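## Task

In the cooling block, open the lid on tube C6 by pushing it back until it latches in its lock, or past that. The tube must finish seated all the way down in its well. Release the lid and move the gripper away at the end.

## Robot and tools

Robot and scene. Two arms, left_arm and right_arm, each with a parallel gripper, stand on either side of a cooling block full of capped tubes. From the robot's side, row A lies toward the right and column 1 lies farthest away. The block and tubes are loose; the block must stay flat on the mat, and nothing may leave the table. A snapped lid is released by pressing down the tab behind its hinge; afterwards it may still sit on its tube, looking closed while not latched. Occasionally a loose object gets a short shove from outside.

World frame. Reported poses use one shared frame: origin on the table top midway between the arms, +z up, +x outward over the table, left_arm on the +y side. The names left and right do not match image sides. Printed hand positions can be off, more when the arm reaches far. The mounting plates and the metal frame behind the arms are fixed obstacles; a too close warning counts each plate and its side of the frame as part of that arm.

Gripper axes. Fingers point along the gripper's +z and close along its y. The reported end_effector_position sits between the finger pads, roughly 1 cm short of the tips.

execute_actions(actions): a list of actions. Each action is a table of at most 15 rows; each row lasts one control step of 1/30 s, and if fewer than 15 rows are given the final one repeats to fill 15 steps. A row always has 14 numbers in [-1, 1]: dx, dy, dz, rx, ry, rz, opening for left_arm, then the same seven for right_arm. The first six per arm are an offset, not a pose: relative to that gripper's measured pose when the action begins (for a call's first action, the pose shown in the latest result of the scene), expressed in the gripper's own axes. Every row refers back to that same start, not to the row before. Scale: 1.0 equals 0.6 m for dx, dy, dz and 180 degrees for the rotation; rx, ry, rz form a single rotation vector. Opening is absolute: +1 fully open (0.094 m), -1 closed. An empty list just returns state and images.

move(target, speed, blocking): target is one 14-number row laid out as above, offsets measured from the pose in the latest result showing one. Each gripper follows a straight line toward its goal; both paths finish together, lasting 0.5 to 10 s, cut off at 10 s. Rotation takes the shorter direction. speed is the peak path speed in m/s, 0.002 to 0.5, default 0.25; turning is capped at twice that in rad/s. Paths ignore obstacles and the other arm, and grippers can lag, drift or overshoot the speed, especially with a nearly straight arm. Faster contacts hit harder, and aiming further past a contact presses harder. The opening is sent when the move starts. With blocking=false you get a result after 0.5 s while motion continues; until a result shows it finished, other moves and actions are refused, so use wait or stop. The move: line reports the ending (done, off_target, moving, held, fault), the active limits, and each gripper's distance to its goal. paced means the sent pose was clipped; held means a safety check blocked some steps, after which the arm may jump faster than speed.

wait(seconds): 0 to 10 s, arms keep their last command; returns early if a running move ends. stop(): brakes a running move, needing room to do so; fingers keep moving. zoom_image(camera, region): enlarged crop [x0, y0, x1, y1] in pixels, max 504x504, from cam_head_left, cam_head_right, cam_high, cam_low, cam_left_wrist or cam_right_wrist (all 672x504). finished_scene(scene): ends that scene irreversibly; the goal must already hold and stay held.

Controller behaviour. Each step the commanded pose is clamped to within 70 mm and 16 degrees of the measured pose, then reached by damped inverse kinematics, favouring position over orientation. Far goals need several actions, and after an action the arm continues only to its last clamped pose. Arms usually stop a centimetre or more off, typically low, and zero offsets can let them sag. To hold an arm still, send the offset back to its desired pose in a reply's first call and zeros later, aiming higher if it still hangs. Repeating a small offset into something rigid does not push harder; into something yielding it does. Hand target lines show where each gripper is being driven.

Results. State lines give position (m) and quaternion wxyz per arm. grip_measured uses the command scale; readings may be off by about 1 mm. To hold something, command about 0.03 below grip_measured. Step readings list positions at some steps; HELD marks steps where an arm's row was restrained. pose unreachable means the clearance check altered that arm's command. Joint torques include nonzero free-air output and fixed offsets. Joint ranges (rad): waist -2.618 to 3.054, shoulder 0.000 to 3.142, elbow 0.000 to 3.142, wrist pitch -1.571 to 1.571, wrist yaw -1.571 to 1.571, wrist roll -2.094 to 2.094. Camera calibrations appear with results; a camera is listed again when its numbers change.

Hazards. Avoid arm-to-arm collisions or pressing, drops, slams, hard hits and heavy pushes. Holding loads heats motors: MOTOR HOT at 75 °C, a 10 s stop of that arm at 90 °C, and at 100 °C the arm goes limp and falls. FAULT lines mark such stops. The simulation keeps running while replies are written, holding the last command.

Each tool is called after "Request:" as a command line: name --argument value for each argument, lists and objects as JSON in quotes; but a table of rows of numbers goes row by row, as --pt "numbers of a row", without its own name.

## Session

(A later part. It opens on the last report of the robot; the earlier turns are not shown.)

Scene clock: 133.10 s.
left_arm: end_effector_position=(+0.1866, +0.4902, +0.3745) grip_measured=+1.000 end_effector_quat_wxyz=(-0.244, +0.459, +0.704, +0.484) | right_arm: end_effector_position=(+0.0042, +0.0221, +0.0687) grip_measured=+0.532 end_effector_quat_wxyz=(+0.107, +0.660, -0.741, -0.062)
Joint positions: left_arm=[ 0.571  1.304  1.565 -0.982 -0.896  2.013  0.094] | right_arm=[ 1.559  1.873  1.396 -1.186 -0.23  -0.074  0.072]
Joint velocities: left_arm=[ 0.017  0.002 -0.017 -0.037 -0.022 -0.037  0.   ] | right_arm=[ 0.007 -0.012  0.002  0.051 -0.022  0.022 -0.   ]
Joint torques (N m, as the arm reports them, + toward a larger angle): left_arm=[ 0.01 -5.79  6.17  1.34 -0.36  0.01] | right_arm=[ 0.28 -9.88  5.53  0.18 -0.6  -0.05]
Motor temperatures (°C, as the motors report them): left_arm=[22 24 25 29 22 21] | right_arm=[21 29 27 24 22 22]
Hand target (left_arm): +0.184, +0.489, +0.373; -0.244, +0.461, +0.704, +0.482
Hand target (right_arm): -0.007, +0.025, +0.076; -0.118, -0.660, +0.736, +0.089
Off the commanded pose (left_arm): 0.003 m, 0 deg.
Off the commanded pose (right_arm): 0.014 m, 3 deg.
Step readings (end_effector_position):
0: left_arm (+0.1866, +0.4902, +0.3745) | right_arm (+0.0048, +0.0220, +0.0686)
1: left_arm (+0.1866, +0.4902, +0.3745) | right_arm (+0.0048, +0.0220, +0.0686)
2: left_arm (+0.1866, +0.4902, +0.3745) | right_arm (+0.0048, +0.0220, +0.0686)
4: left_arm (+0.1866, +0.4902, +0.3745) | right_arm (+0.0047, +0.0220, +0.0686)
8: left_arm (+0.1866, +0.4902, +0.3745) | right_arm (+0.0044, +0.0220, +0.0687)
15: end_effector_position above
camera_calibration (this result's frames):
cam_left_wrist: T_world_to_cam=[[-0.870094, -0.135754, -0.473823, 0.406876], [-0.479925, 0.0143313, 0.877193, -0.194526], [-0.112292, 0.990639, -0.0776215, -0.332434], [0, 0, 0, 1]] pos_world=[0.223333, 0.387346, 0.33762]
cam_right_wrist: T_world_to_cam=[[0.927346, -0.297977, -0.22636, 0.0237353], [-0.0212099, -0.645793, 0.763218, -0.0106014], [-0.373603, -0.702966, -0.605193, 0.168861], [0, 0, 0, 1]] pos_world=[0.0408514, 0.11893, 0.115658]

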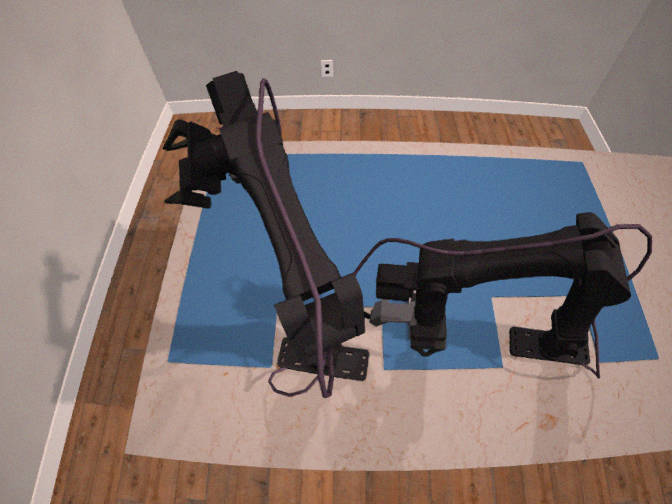

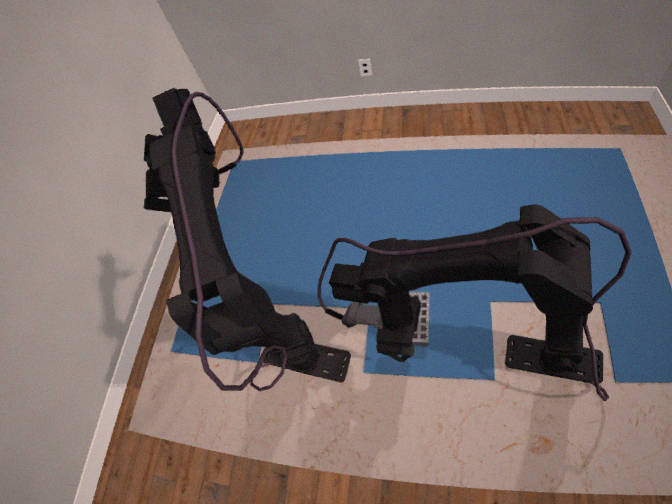

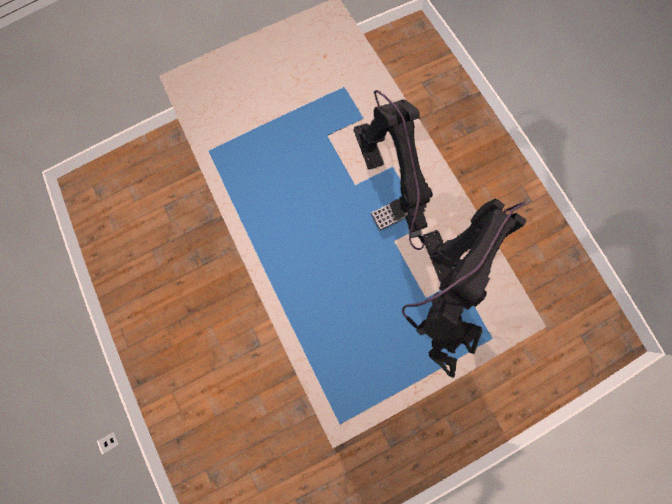

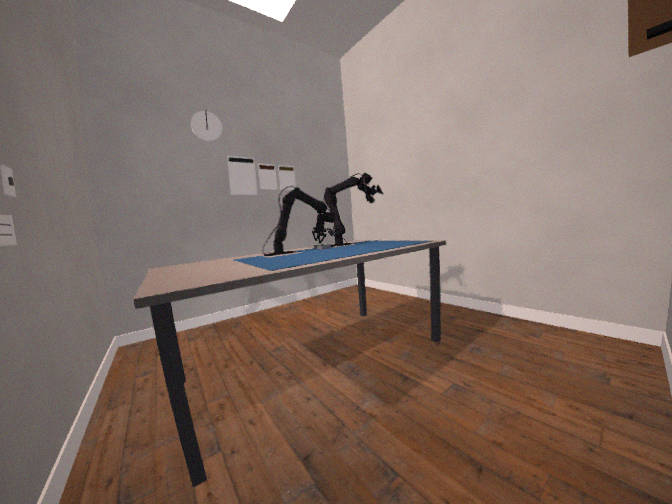

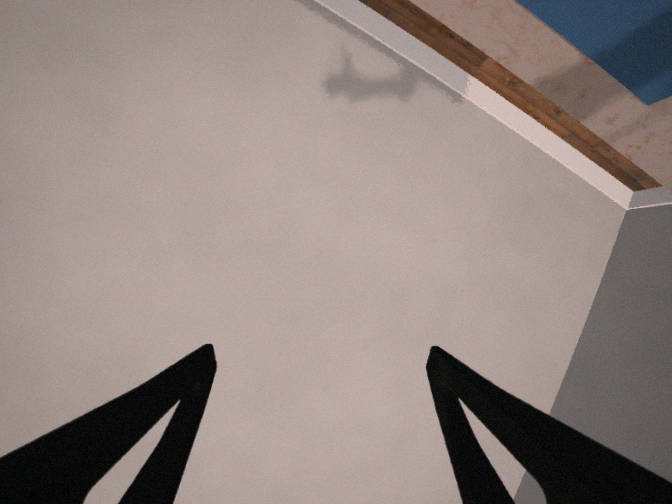

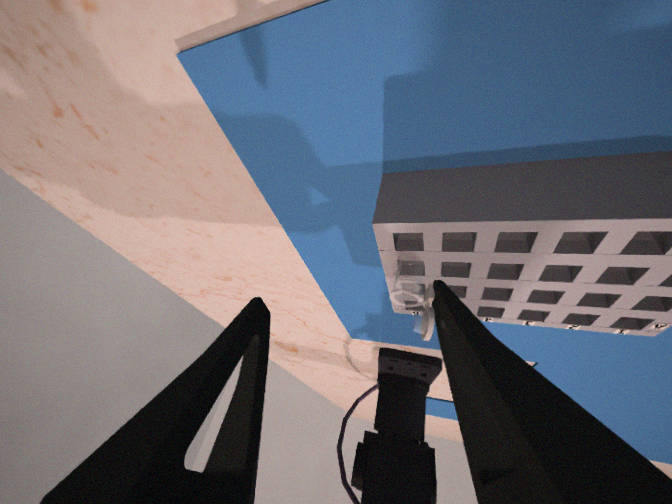

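Request:
execute_actions --actions '[[[-0.0008,-0.0052,-0.0012,0.0009,-0.0008,0.0015,1,-0.0027,0.0229,-0.0079,-0.0190,-0.0060,-0.0034,0.53],[-0.0008,-0.0052,-0.0012,0.0009,-0.0008,0.0015,1,-0.0027,0.0243,-0.0078,-0.0202,-0.0061,-0.0036,0.53],[-0.0008,-0.0052,-0.0012,0.0009,-0.0008,0.0015,1,-0.0028,0.0258,-0.0077,-0.0215,-0.0061,-0.0038,0.53],[-0.0008,-0.0052,-0.0012,0.0009,-0.0008,0.0015,1,-0.0028,0.0273,-0.0077,-0.0227,-0.0062,-0.0040,0.53],[-0.0008,-0.0052,-0.0012,0.0009,-0.0008,0.0015,1,-0.0029,0.0288,-0.0076,-0.0240,-0.0062,-0.0042,0.53],[-0.0008,-0.0052,-0.0012,0.0009,-0.0008,0.0015,1,-0.0030,0.0302,-0.0075,-0.0253,-0.0062,-0.0043,0.53],[-0.0008,-0.0052,-0.0012,0.0009,-0.0008,0.0015,1,-0.0030,0.0317,-0.0074,-0.0265,-0.0063,-0.0045,0.53],[-0.0008,-0.0052,-0.0012,0.0009,-0.0008,0.0015,1,-0.0031,0.0332,-0.0074,-0.0278,-0.0063,-0.0047,0.53],[-0.0008,-0.0052,-0.0012,0.0009,-0.0008,0.0015,1,-0.0031,0.0346,-0.0073,-0.0290,-0.0064,-0.0049,0.53],[-0.0008,-0.0052,-0.0012,0.0009,-0.0008,0.0015,1,-0.0031,0.0346,-0.0073,-0.0290,-0.0064,-0.0049,0.523],[-0.0008,-0.0052,-0.0012,0.0009,-0.0008,0.0015,1,-0.0031,0.0346,-0.0073,-0.0290,-0.0064,-0.0049,0.516],[-0.0008,-0.0052,-0.0012,0.0009,-0.0008,0.0015,1,-0.0031,0.0346,-0.0073,-0.0290,-0.0064,-0.0049,0.51],[-0.0008,-0.0052,-0.0012,0.0009,-0.0008,0.0015,1,-0.0031,0.0346,-0.0073,-0.0290,-0.0064,-0.0049,0.51],[-0.0008,-0.0052,-0.0012,0.0009,-0.0008,0.0015,1,-0.0027,0.0243,-0.0078,-0.0202,-0.0061,-0.0036,0.51],[-0.0008,-0.0052,-0.0012,0.0009,-0.0008,0.0015,1,-0.0024,0.0150,-0.0084,-0.0124,-0.0059,-0.0023,0.51]]]'

Request:
zoom_image --camera "cam_right_wrist" --region '[370, 255, 490, 365]'

Scene clock: 145.17 s.
left_arm: end_effector_position=(+0.1866, +0.4902, +0.3745) grip_measured=+1.000 end_effector_quat_wxyz=(-0.244, +0.459, +0.704, +0.484) | right_arm: end_effector_position=(+0.0020, +0.0226, +0.0693) grip_measured=+0.512 end_effector_quat_wxyz=(+0.110, +0.659, -0.741, -0.068)
Joint positions: left_arm=[ 0.571  1.304  1.565 -0.982 -0.896  2.013  0.094] | right_arm=[ 1.559  1.873  1.396 -1.186 -0.243 -0.074  0.071]
Joint velocities: left_arm=[ 0.012 -0.007  0.017 -0.095 -0.051  0.022  0.   ] | right_arm=[-0.002  0.012 -0.002  0.007  0.007 -0.022 -0.001]
Joint torques (N m, as the arm reports them, + toward a larger angle): left_arm=[ 0.02 -5.77  6.16  1.34 -0.36  0.01] | right_arm=[ 0.03 -9.76  5.5   0.19 -0.42 -0.07]
Motor temperatures (°C, as the motors report them): left_arm=[22 24 26 29 22 21] | right_arm=[21 30 27 24 22 22]
Hand target (left_arm): +0.184, +0.489, +0.373; -0.244, +0.461, +0.704, +0.482
Hand target (right_arm): -0.003, +0.025, +0.076; -0.112, -0.660, +0.738, +0.083
Off the commanded pose (left_arm): 0.003 m, 0 deg.
Off the commanded pose (right_arm): 0.008 m, 2 deg.
Step readings (end_effector_position):
0: left_arm (+0.1866, +0.4902, +0.3745) | right_arm (+0.0042, +0.0221, +0.0687)
1: left_arm (+0.1866, +0.4902, +0.3745) | right_arm (+0.0042, +0.0221, +0.0687)
2: left_arm (+0.1866, +0.4902, +0.3745) | right_arm (+0.0042, +0.0221, +0.0687)
4: left_arm (+0.1866, +0.4902, +0.3745) | right_arm (+0.0042, +0.0221, +0.0687)
8: left_arm (+0.1866, +0.4902, +0.3745) | right_arm (+0.0039, +0.0222, +0.0688)
15: end_effector_position above
camera_calibration (this result's frames):
cam_left_wrist: T_world_to_cam=[[-0.870094, -0.135754, -0.473823, 0.406876], [-0.479925, 0.0143313, 0.877193, -0.194526], [-0.112292, 0.990639, -0.0776215, -0.332434], [0, 0, 0, 1]] pos_world=[0.223333, 0.387346, 0.33762]
cam_right_wrist: T_world_to_cam=[[0.923948, -0.298481, -0.239224, 0.0270205], [-0.0120839, -0.647859, 0.761664, -0.0105736], [-0.382326, -0.700848, -0.602195, 0.168502], [0, 0, 0, 1]] pos_world=[0.0393294, 0.119309, 0.115989]

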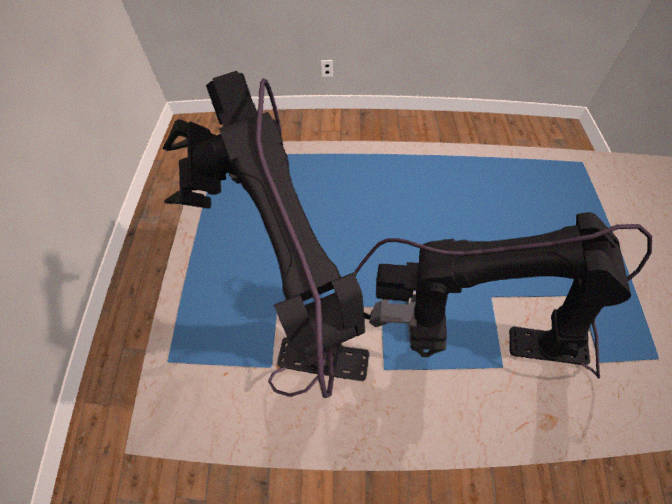

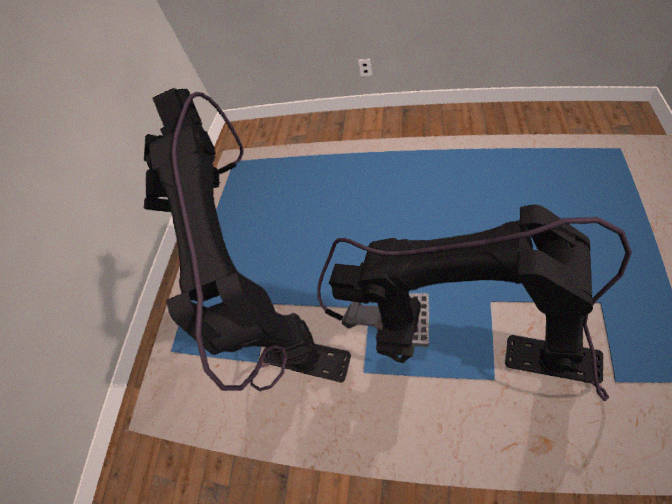

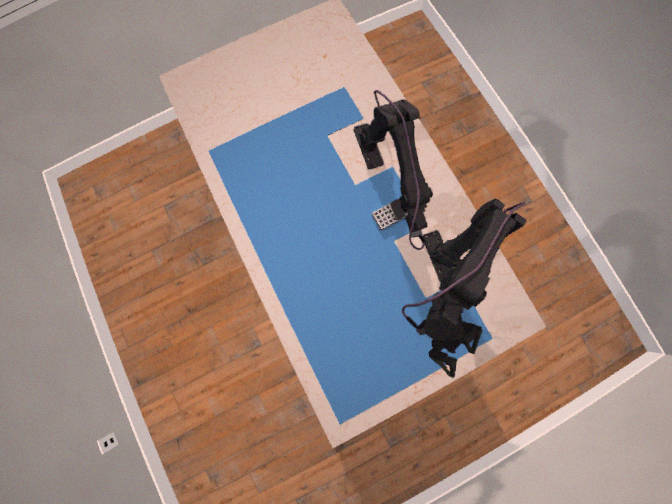

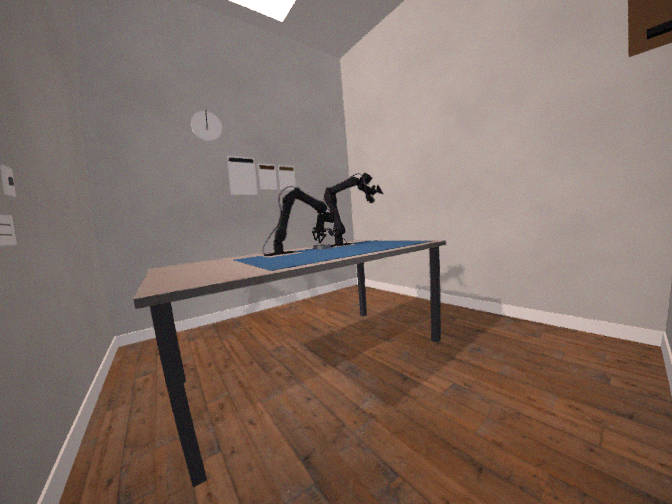

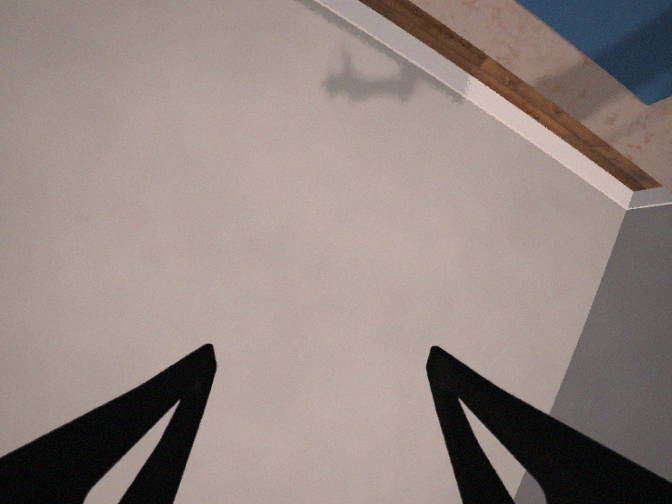

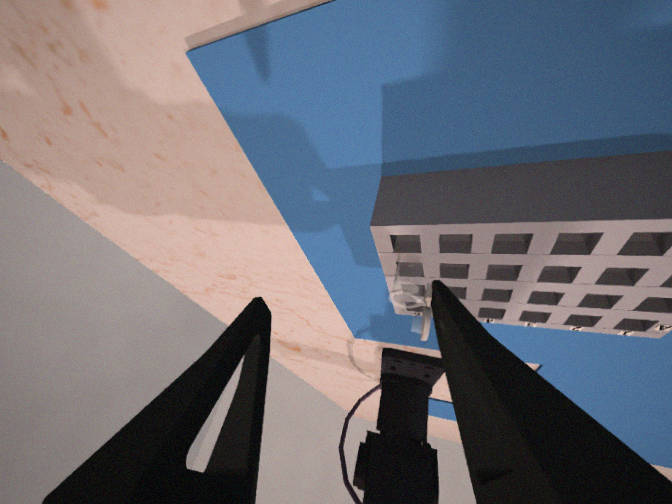

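Region (370, 255, 490, 365) of cam_right_wrist's 672x504 image, scaled by 4.200, with more detail than that image has; it fills the top 462 rows of this view, and the rest is white.

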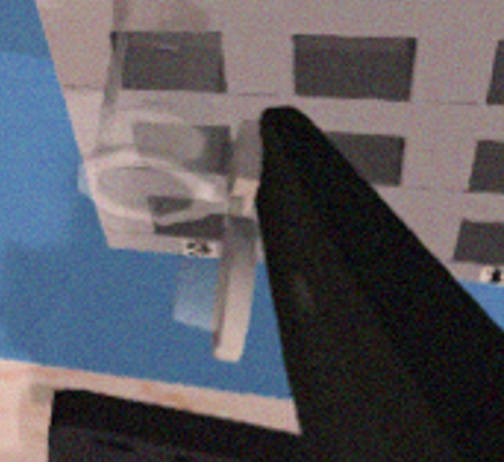

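Request:
execute_actions --actions '[[[-0.0008,-0.0052,-0.0012,0.0009,-0.0008,0.0015,1,-0.0021,0.0075,-0.0086,-0.0050,-0.0056,-0.0018,0.51],[-0.0008,-0.0052,-0.0012,0.0009,-0.0008,0.0015,1,-0.0019,0.0040,-0.0088,-0.0018,-0.0055,-0.0013,0.52],[-0.0008,-0.0052,-0.0012,0.0009,-0.0008,0.0015,1,-0.0019,0.0025,-0.0088,-0.0003,-0.0055,-0.0013,0.54],[-0.0008,-0.0052,-0.0012,0.0009,-0.0008,0.0015,1,-0.0019,0.0025,-0.0088,-0.0003,-0.0055,-0.0013,0.56],[-0.0008,-0.0052,-0.0012,0.0009,-0.0008,0.0015,1,-0.0019,0.0025,-0.0088,-0.0003,-0.0055,-0.0013,0.58],[-0.0008,-0.0052,-0.0012,0.0009,-0.0008,0.0015,1,-0.0019,0.0025,-0.0088,-0.0003,-0.0055,-0.0013,0.61],[-0.0008,-0.0052,-0.0012,0.0009,-0.0008,0.0015,1,-0.0019,0.0025,-0.0088,-0.0003,-0.0055,-0.0013,0.64],[-0.0008,-0.0052,-0.0012,0.0009,-0.0008,0.0015,1,-0.0019,0.0025,-0.0088,-0.0003,-0.0055,-0.0013,0.67],[-0.0008,-0.0052,-0.0012,0.0009,-0.0008,0.0015,1,-0.0019,0.0025,-0.0088,-0.0003,-0.0055,-0.0013,0.70],[-0.0008,-0.0052,-0.0012,0.0009,-0.0008,0.0015,1,-0.0019,0.0025,-0.0088,-0.0003,-0.0055,-0.0013,0.73],[-0.0008,-0.0052,-0.0012,0.0009,-0.0008,0.0015,1,-0.0019,0.0025,-0.0088,-0.0003,-0.0055,-0.0013,0.76]]]'

Request:
zoom_image --camera "cam_right_wrist" --region '[370, 255, 490, 365]'

Scene clock: 147.93 s.
left_arm: end_effector_position=(+0.1866, +0.4902, +0.3745) grip_measured=+1.000 end_effector_quat_wxyz=(-0.244, +0.459, +0.704, +0.484) | right_arm: end_effector_position=(+0.0025, +0.0225, +0.0691) grip_measured=+0.759 end_effector_quat_wxyz=(+0.110, +0.660, -0.741, -0.067)
Joint positions: left_arm=[ 0.571  1.304  1.565 -0.982 -0.896  2.013  0.094] | right_arm=[ 1.559  1.873  1.396 -1.186 -0.24  -0.074  0.083]
Joint velocities: left_arm=[ 0.012  0.007 -0.012  0.022  0.051 -0.007  0.   ] | right_arm=[ 0.007  0.002  0.007 -0.007 -0.022  0.022 -0.   ]
Joint torques (N m, as the arm reports them, + toward a larger angle): left_arm=[ 0.   -5.77  6.17  1.34 -0.36  0.01] | right_arm=[-0.03 -9.96  5.53  0.2  -0.16 -0.03]
Motor temperatures (°C, as the motors report them): left_arm=[22 24 26 29 22 21] | right_arm=[21 30 28 24 22 22]
Hand target (left_arm): +0.184, +0.489, +0.373; -0.244, +0.461, +0.704, +0.482
Hand target (right_arm): +0.002, +0.024, +0.075; -0.104, -0.660, +0.740, +0.074
Off the commanded pose (left_arm): 0.003 m, 0 deg.
Off the commanded pose (right_arm): 0.006 m, 1 deg.
Step readings (end_effector_position):
0: left_arm (+0.1866, +0.4902, +0.3745) | right_arm (+0.0021, +0.0226, +0.0692)
1: left_arm (+0.1866, +0.4902, +0.3745) | right_arm (+0.0023, +0.0226, +0.0692)
2: left_arm (+0.1866, +0.4902, +0.3745) | right_arm (+0.0025, +0.0225, +0.0691)
4: left_arm (+0.1866, +0.4902, +0.3745) | right_arm (+0.0025, +0.0225, +0.0691)
8: left_arm (+0.1866, +0.4902, +0.3745) | right_arm (+0.0025, +0.0225, +0.0691)
15: end_effector_position above
camera_calibration (this result's frames):
cam_left_wrist: T_world_to_cam=[[-0.870094, -0.135754, -0.473823, 0.406876], [-0.479925, 0.0143313, 0.877193, -0.194526], [-0.112292, 0.990639, -0.0776215, -0.332434], [0, 0, 0, 1]] pos_world=[0.223333, 0.387346, 0.33762]
cam_right_wrist: T_world_to_cam=[[0.924743, -0.298349, -0.236299, 0.0262725], [-0.0141799, -0.647452, 0.761975, -0.0105623], [-0.380327, -0.70128, -0.602957, 0.168605], [0, 0, 0, 1]] pos_world=[0.0396799, 0.119239, 0.115918]

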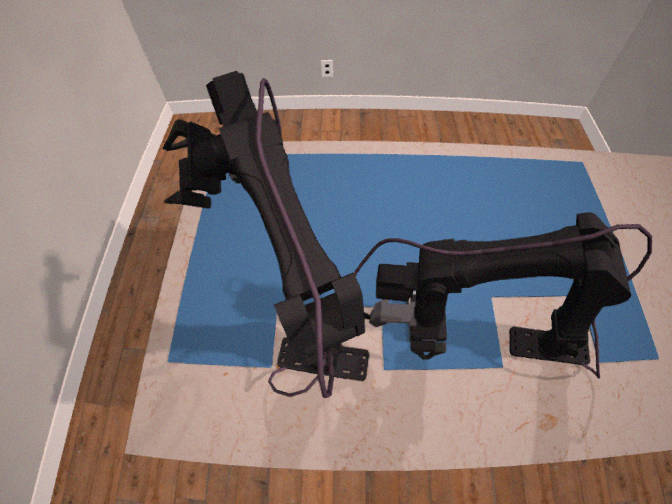

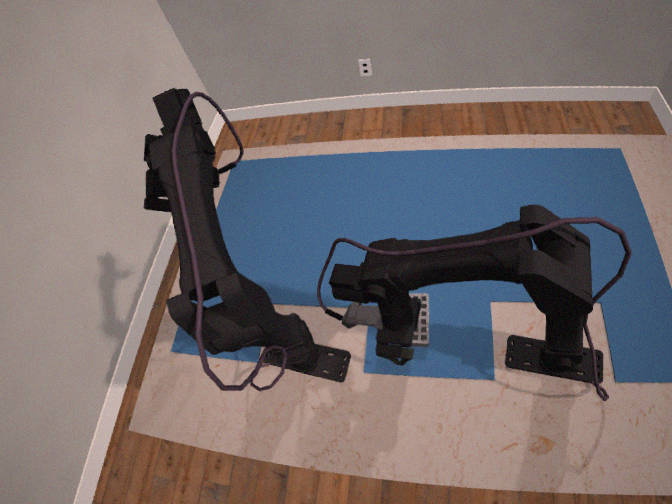

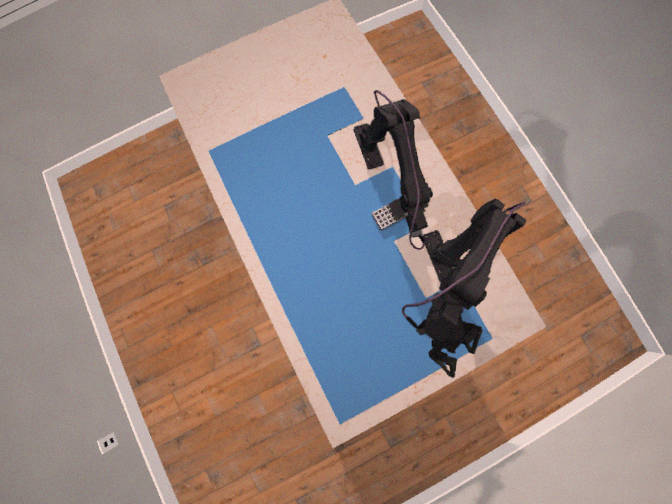

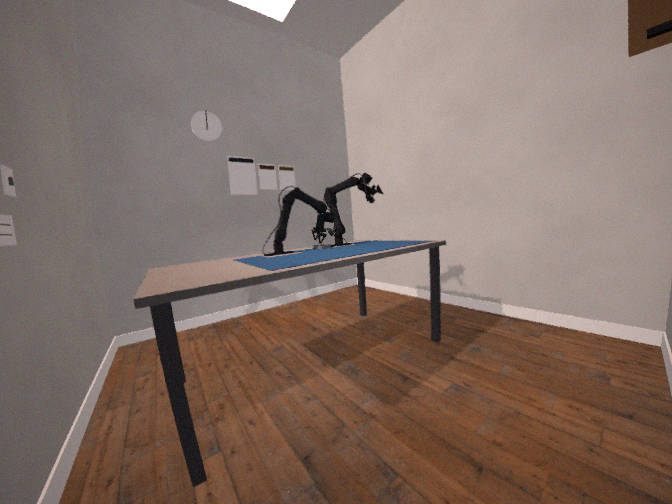

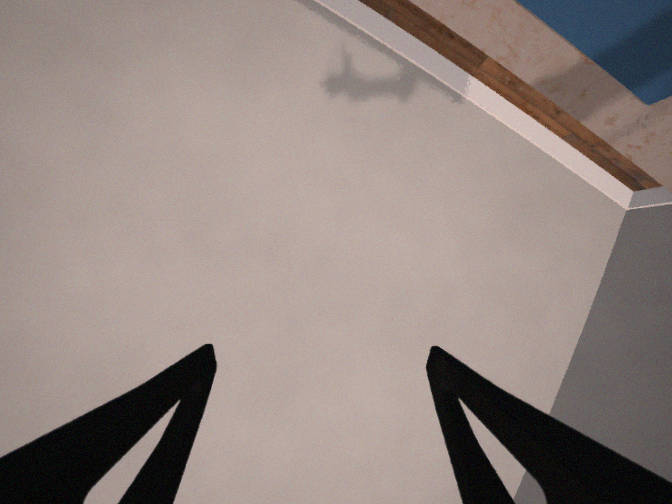

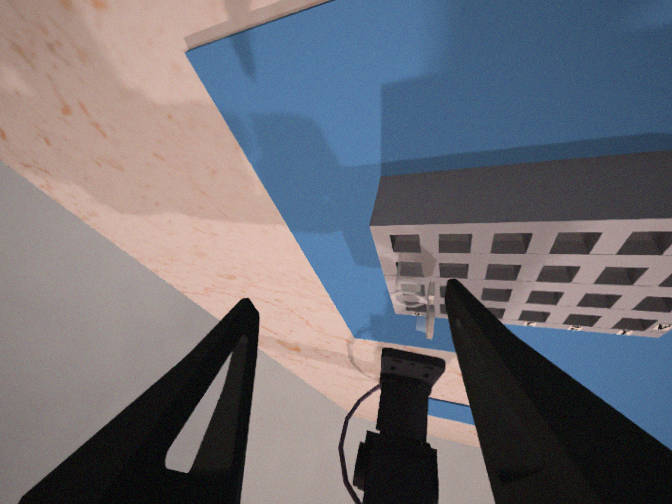

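Region (370, 255, 490, 365) of cam_right_wrist's 672x504 image, scaled by 4.200, with more detail than that image has; it fills the top 462 rows of this view, and the rest is white.

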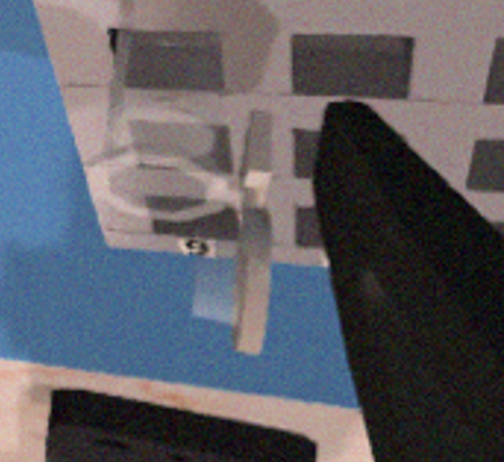

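Request:
execute_actions --actions '[[[-0.0008,-0.0052,-0.0012,0.0009,-0.0008,0.0015,1,-0.0020,-0.0013,-0.0100,-0.0014,-0.0062,-0.0013,0.76],[-0.0008,-0.0052,-0.0012,0.0009,-0.0008,0.0015,1,-0.0020,-0.0047,-0.0108,-0.0016,-0.0067,-0.0013,0.76],[-0.0008,-0.0052,-0.0012,0.0009,-0.0008,0.0015,1,-0.0021,-0.0093,-0.0120,-0.0018,-0.0073,-0.0013,0.76],[-0.0008,-0.0052,-0.0012,0.0009,-0.0008,0.0015,1,-0.0022,-0.0144,-0.0133,-0.0020,-0.0081,-0.0013,0.76],[-0.0008,-0.0052,-0.0012,0.0009,-0.0008,0.0015,1,-0.0023,-0.0202,-0.0147,-0.0022,-0.0089,-0.0013,0.73],[-0.0008,-0.0052,-0.0012,0.0009,-0.0008,0.0015,1,-0.0024,-0.0264,-0.0163,-0.0025,-0.0098,-0.0013,0.68],[-0.0008,-0.0052,-0.0012,0.0009,-0.0008,0.0015,1,-0.0025,-0.0327,-0.0179,-0.0028,-0.0107,-0.0013,0.62],[-0.0008,-0.0052,-0.0012,0.0009,-0.0008,0.0015,1,-0.0026,-0.0385,-0.0194,-0.0030,-0.0116,-0.0013,0.56],[-0.0008,-0.0052,-0.0012,0.0009,-0.0008,0.0015,1,-0.0027,-0.0436,-0.0207,-0.0033,-0.0123,-0.0013,0.50],[-0.0008,-0.0052,-0.0012,0.0009,-0.0008,0.0015,1,-0.0028,-0.0482,-0.0219,-0.0035,-0.0130,-0.0013,0.44],[-0.0008,-0.0052,-0.0012,0.0009,-0.0008,0.0015,1,-0.0029,-0.0516,-0.0227,-0.0036,-0.0135,-0.0013,0.38],[-0.0008,-0.0052,-0.0012,0.0009,-0.0008,0.0015,1,-0.0029,-0.0539,-0.0233,-0.0037,-0.0138,-0.0013,0.32],[-0.0008,-0.0052,-0.0012,0.0009,-0.0008,0.0015,1,-0.0029,-0.0539,-0.0233,-0.0037,-0.0138,-0.0013,0.26],[-0.0008,-0.0052,-0.0012,0.0009,-0.0008,0.0015,1,-0.0029,-0.0539,-0.0233,-0.0037,-0.0138,-0.0013,0.20],[-0.0008,-0.0052,-0.0012,0.0009,-0.0008,0.0015,1,-0.0029,-0.0539,-0.0233,-0.0037,-0.0138,-0.0013,0.14]]]'

Scene clock: 167.30 s.
left_arm: end_effector_position=(+0.1866, +0.4902, +0.3745) grip_measured=+1.000 end_effector_quat_wxyz=(-0.244, +0.459, +0.704, +0.484) | right_arm: end_effector_position=(+0.0378, +0.0190, +0.0691) grip_measured=+0.172 end_effector_quat_wxyz=(+0.103, +0.648, -0.751, -0.076)
Joint positions: left_arm=[ 0.571  1.304  1.565 -0.982 -0.896  2.013  0.094] | right_arm=[ 1.45   1.873  1.396 -1.186 -0.24  -0.152  0.055]
Joint velocities: left_arm=[ 0.017  0.002  0.007 -0.066  0.007  0.022  0.   ] | right_arm=[-0.046  0.012  0.017 -0.037  0.022 -0.139 -0.062]
Joint torques (N m, as the arm reports them, + toward a larger angle): left_arm=[ 0.01 -5.77  6.16  1.34 -0.36  0.01] | right_arm=[ 0.12 -9.62  5.89  0.17 -0.13 -0.15]
Motor temperatures (°C, as the motors report them): left_arm=[22 24 26 29 22 21] | right_arm=[21 30 28 24 22 22]
Hand target (left_arm): +0.184, +0.489, +0.373; -0.244, +0.461, +0.704, +0.482
Hand target (right_arm): +0.038, +0.021, +0.075; -0.096, -0.659, +0.742, +0.084
Off the commanded pose (left_arm): 0.003 m, 0 deg.
Off the commanded pose (right_arm): 0.006 m, 2 deg.
Step readings (end_effector_position):
0: left_arm (+0.1866, +0.4902, +0.3745) | right_arm (+0.0025, +0.0225, +0.0691)
1: left_arm (+0.1866, +0.4902, +0.3745) | right_arm (+0.0025, +0.0225, +0.0691)
2: left_arm (+0.1866, +0.4902, +0.3745) | right_arm (+0.0028, +0.0225, +0.0691)
4: left_arm (+0.1866, +0.4902, +0.3745) | right_arm (+0.0049, +0.0224, +0.0691)
8: left_arm (+0.1866, +0.4902, +0.3745) | right_arm (+0.0180, +0.0215, +0.0691)
15: end_effector_position above
camera_calibration (this result's frames):
cam_left_wrist: T_world_to_cam=[[-0.870094, -0.135754, -0.473823, 0.406876], [-0.479925, 0.0143313, 0.877193, -0.194526], [-0.112292, 0.990639, -0.0776215, -0.332434], [0, 0, 0, 1]] pos_world=[0.223333, 0.387346, 0.33762]
cam_right_wrist: T_world_to_cam=[[0.913801, -0.324721, -0.243975, -0.0059873], [-0.0349423, -0.661307, 0.749301, -0.0103955], [-0.404656, -0.676187, -0.61565, 0.18086], [0, 0, 0, 1]] pos_world=[0.0782942, 0.113477, 0.117675]

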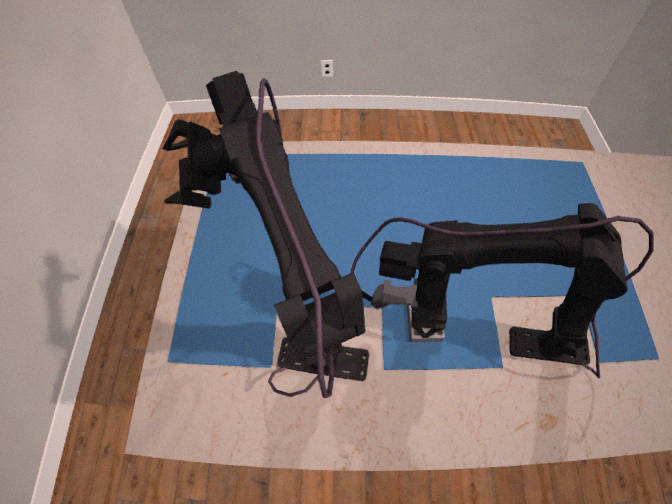

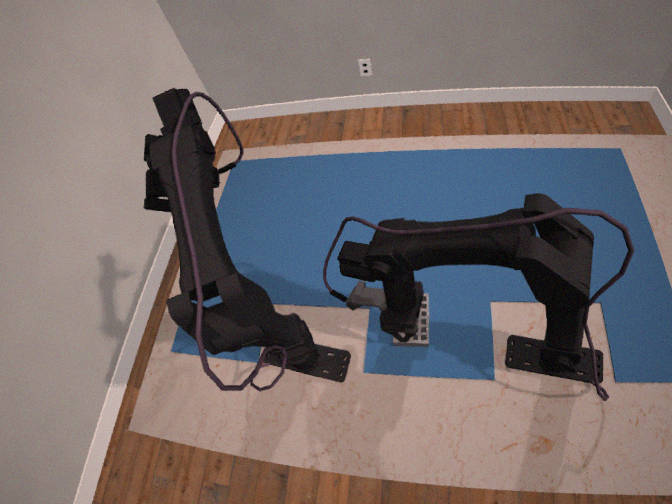

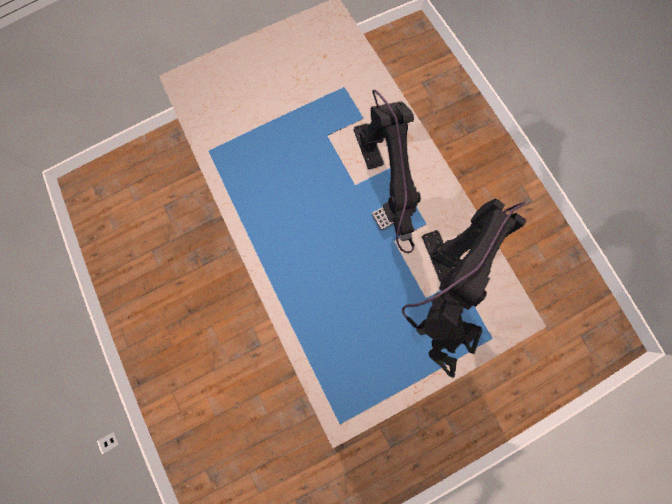

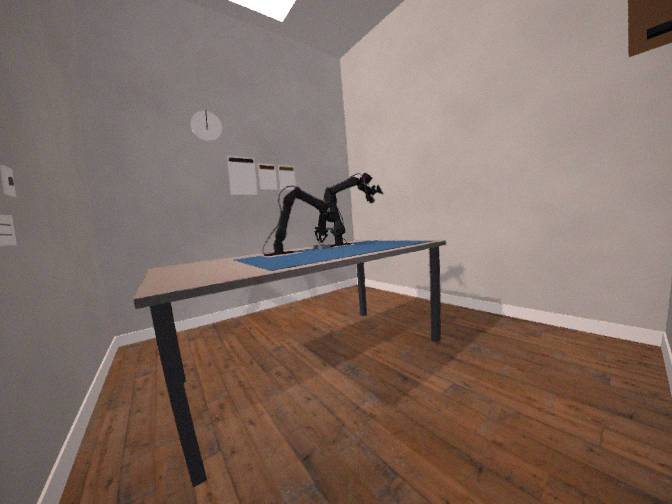

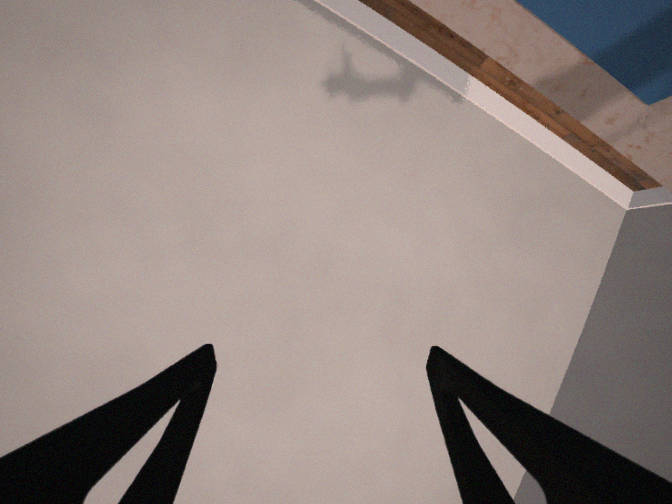

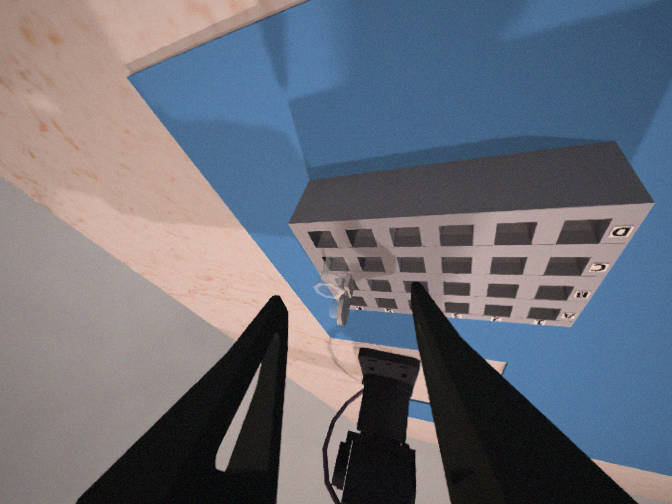

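Request:
execute_actions --actions '[[[-0.0008,-0.0052,-0.0012,0.0009,-0.0008,0.0015,1,-0.0025,0.0030,-0.0093,-0.0012,-0.0055,-0.0096,0.07],[-0.0008,-0.0052,-0.0012,0.0009,-0.0008,0.0015,1,-0.0025,0.0030,-0.0093,-0.0012,-0.0055,-0.0096,0.0],[-0.0008,-0.0052,-0.0012,0.0009,-0.0008,0.0015,1,-0.0025,0.0030,-0.0093,-0.0012,-0.0055,-0.0096,-0.07],[-0.0008,-0.0052,-0.0012,0.0009,-0.0008,0.0015,1,-0.0025,0.0030,-0.0093,-0.0012,-0.0055,-0.0096,-0.14],[-0.0008,-0.0052,-0.0012,0.0009,-0.0008,0.0015,1,-0.0025,0.0030,-0.0093,-0.0012,-0.0055,-0.0096,-0.21],[-0.0008,-0.0052,-0.0012,0.0009,-0.0008,0.0015,1,-0.0025,0.0030,-0.0093,-0.0012,-0.0055,-0.0096,-0.28],[-0.0008,-0.0052,-0.0012,0.0009,-0.0008,0.0015,1,-0.0025,0.0030,-0.0093,-0.0012,-0.0055,-0.0096,-0.35],[-0.0008,-0.0052,-0.0012,0.0009,-0.0008,0.0015,1,-0.0025,0.0030,-0.0093,-0.0012,-0.0055,-0.0096,-0.42],[-0.0008,-0.0052,-0.0012,0.0009,-0.0008,0.0015,1,-0.0025,0.0030,-0.0093,-0.0012,-0.0055,-0.0096,-0.48],[-0.0008,-0.0052,-0.0012,0.0009,-0.0008,0.0015,1,-0.0025,0.0030,-0.0093,-0.0012,-0.0055,-0.0096,-0.53],[-0.0008,-0.0052,-0.0012,0.0009,-0.0008,0.0015,1,-0.0025,0.0030,-0.0093,-0.0012,-0.0055,-0.0096,-0.56],[-0.0008,-0.0052,-0.0012,0.0009,-0.0008,0.0015,1,-0.0025,0.0030,-0.0093,-0.0012,-0.0055,-0.0096,-0.585],[-0.0008,-0.0052,-0.0012,0.0009,-0.0008,0.0015,1,-0.0025,0.0030,-0.0093,-0.0012,-0.0055,-0.0096,-0.61],[-0.0008,-0.0052,-0.0012,0.0009,-0.0008,0.0015,1,-0.0025,0.0030,-0.0093,-0.0012,-0.0055,-0.0096,-0.63],[-0.0008,-0.0052,-0.0012,0.0009,-0.0008,0.0015,1,-0.0025,0.0030,-0.0093,-0.0012,-0.0055,-0.0096,-0.65]]]'

Request:
zoom_image --camera "cam_right_wrist" --region '[290, 245, 410, 355]'

Scene clock: 171.30 s.
left_arm: end_effector_position=(+0.1866, +0.4902, +0.3745) grip_measured=+1.000 end_effector_quat_wxyz=(-0.244, +0.459, +0.704, +0.484) | right_arm: end_effector_position=(+0.0379, +0.0190, +0.0691) grip_measured=-0.639 end_effector_quat_wxyz=(+0.102, +0.654, -0.745, -0.077)
Joint positions: left_arm=[ 0.571  1.304  1.565 -0.982 -0.896  2.013  0.094] | right_arm=[ 1.449  1.873  1.396 -1.186 -0.24  -0.169  0.017]
Joint velocities: left_arm=[ 0.002 -0.012  0.002 -0.007 -0.007  0.051  0.   ] | right_arm=[-0.012 -0.012 -0.017 -0.051  0.051 -0.051 -0.02 ]
Joint torques (N m, as the arm reports them, + toward a larger angle): left_arm=[ 0.02 -5.76  6.17  1.34 -0.36  0.01] | right_arm=[-0.13 -9.88  5.73  0.18 -0.16 -0.11]
Motor temperatures (°C, as the motors report them): left_arm=[22 24 26 29 22 21] | right_arm=[21 30 28 24 22 22]
Hand target (left_arm): +0.184, +0.489, +0.373; -0.244, +0.461, +0.704, +0.482
Hand target (right_arm): +0.038, +0.021, +0.075; -0.096, -0.658, +0.742, +0.085
Off the commanded pose (left_arm): 0.003 m, 0 deg.
Off the commanded pose (right_arm): 0.006 m, 1 deg.
Step readings (end_effector_position):
0: left_arm (+0.1866, +0.4902, +0.3745) | right_arm (+0.0379, +0.0190, +0.0691)
1: left_arm (+0.1866, +0.4902, +0.3745) | right_arm (+0.0379, +0.0190, +0.0691)
2: left_arm (+0.1866, +0.4902, +0.3745) | right_arm (+0.0379, +0.0190, +0.0691)
4: left_arm (+0.1866, +0.4902, +0.3745) | right_arm (+0.0379, +0.0190, +0.0691)
8: left_arm (+0.1866, +0.4902, +0.3745) | right_arm (+0.0379, +0.0190, +0.0691)
15: end_effector_position above
camera_calibration (this result's frames):
cam_left_wrist: T_world_to_cam=[[-0.870094, -0.135754, -0.473823, 0.406876], [-0.479925, 0.0143313, 0.877193, -0.194526], [-0.112292, 0.990639, -0.0776215, -0.332434], [0, 0, 0, 1]] pos_world=[0.223333, 0.387346, 0.33762]
cam_right_wrist: T_world_to_cam=[[0.918975, -0.308429, -0.245677, -0.00649298], [-0.023696, -0.665115, 0.746365, -0.0105554], [-0.393604, -0.680069, -0.618532, 0.18075], [0, 0, 0, 1]] pos_world=[0.0768608, 0.1139, 0.118083]

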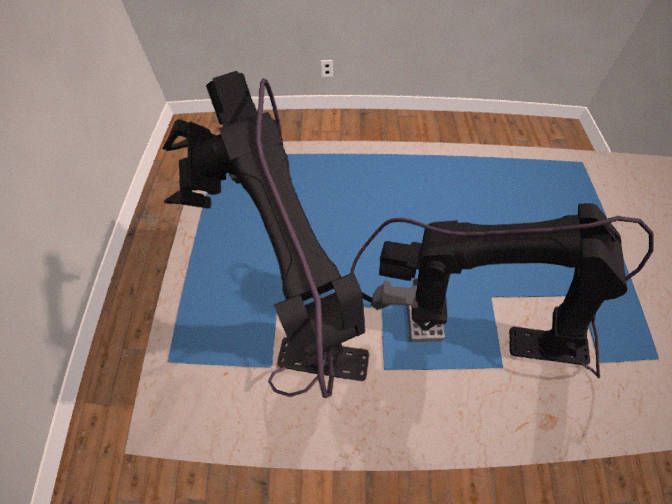

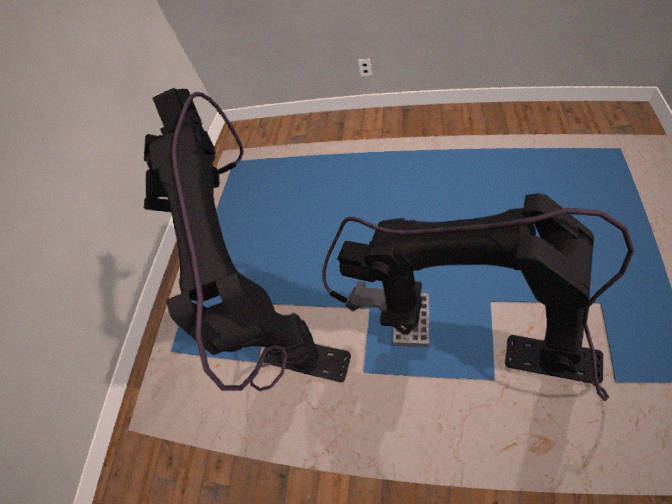

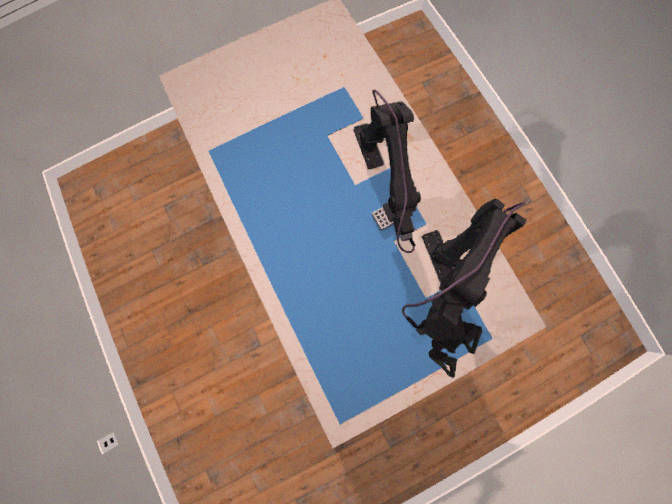

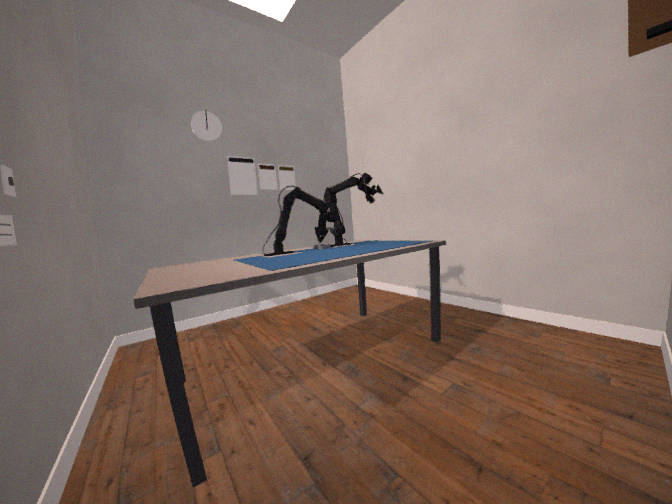

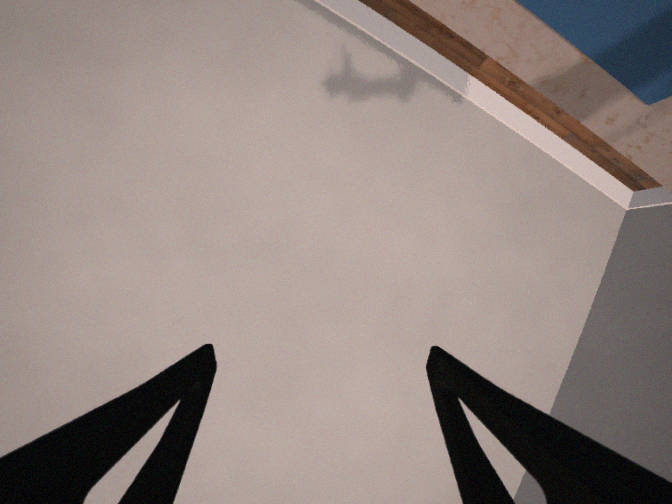

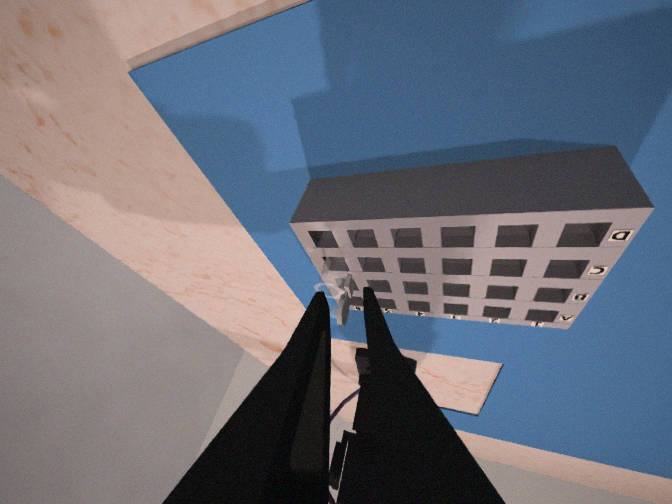

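Region (290, 245, 410, 355) of cam_right_wrist's 672x504 image, scaled by 4.200, with more detail than that image has; it fills the top 462 rows of this view, and the rest is white.

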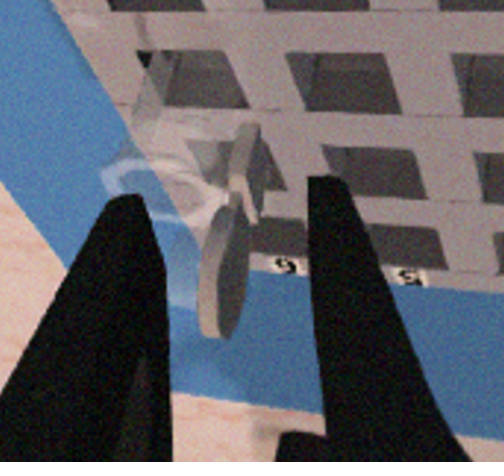

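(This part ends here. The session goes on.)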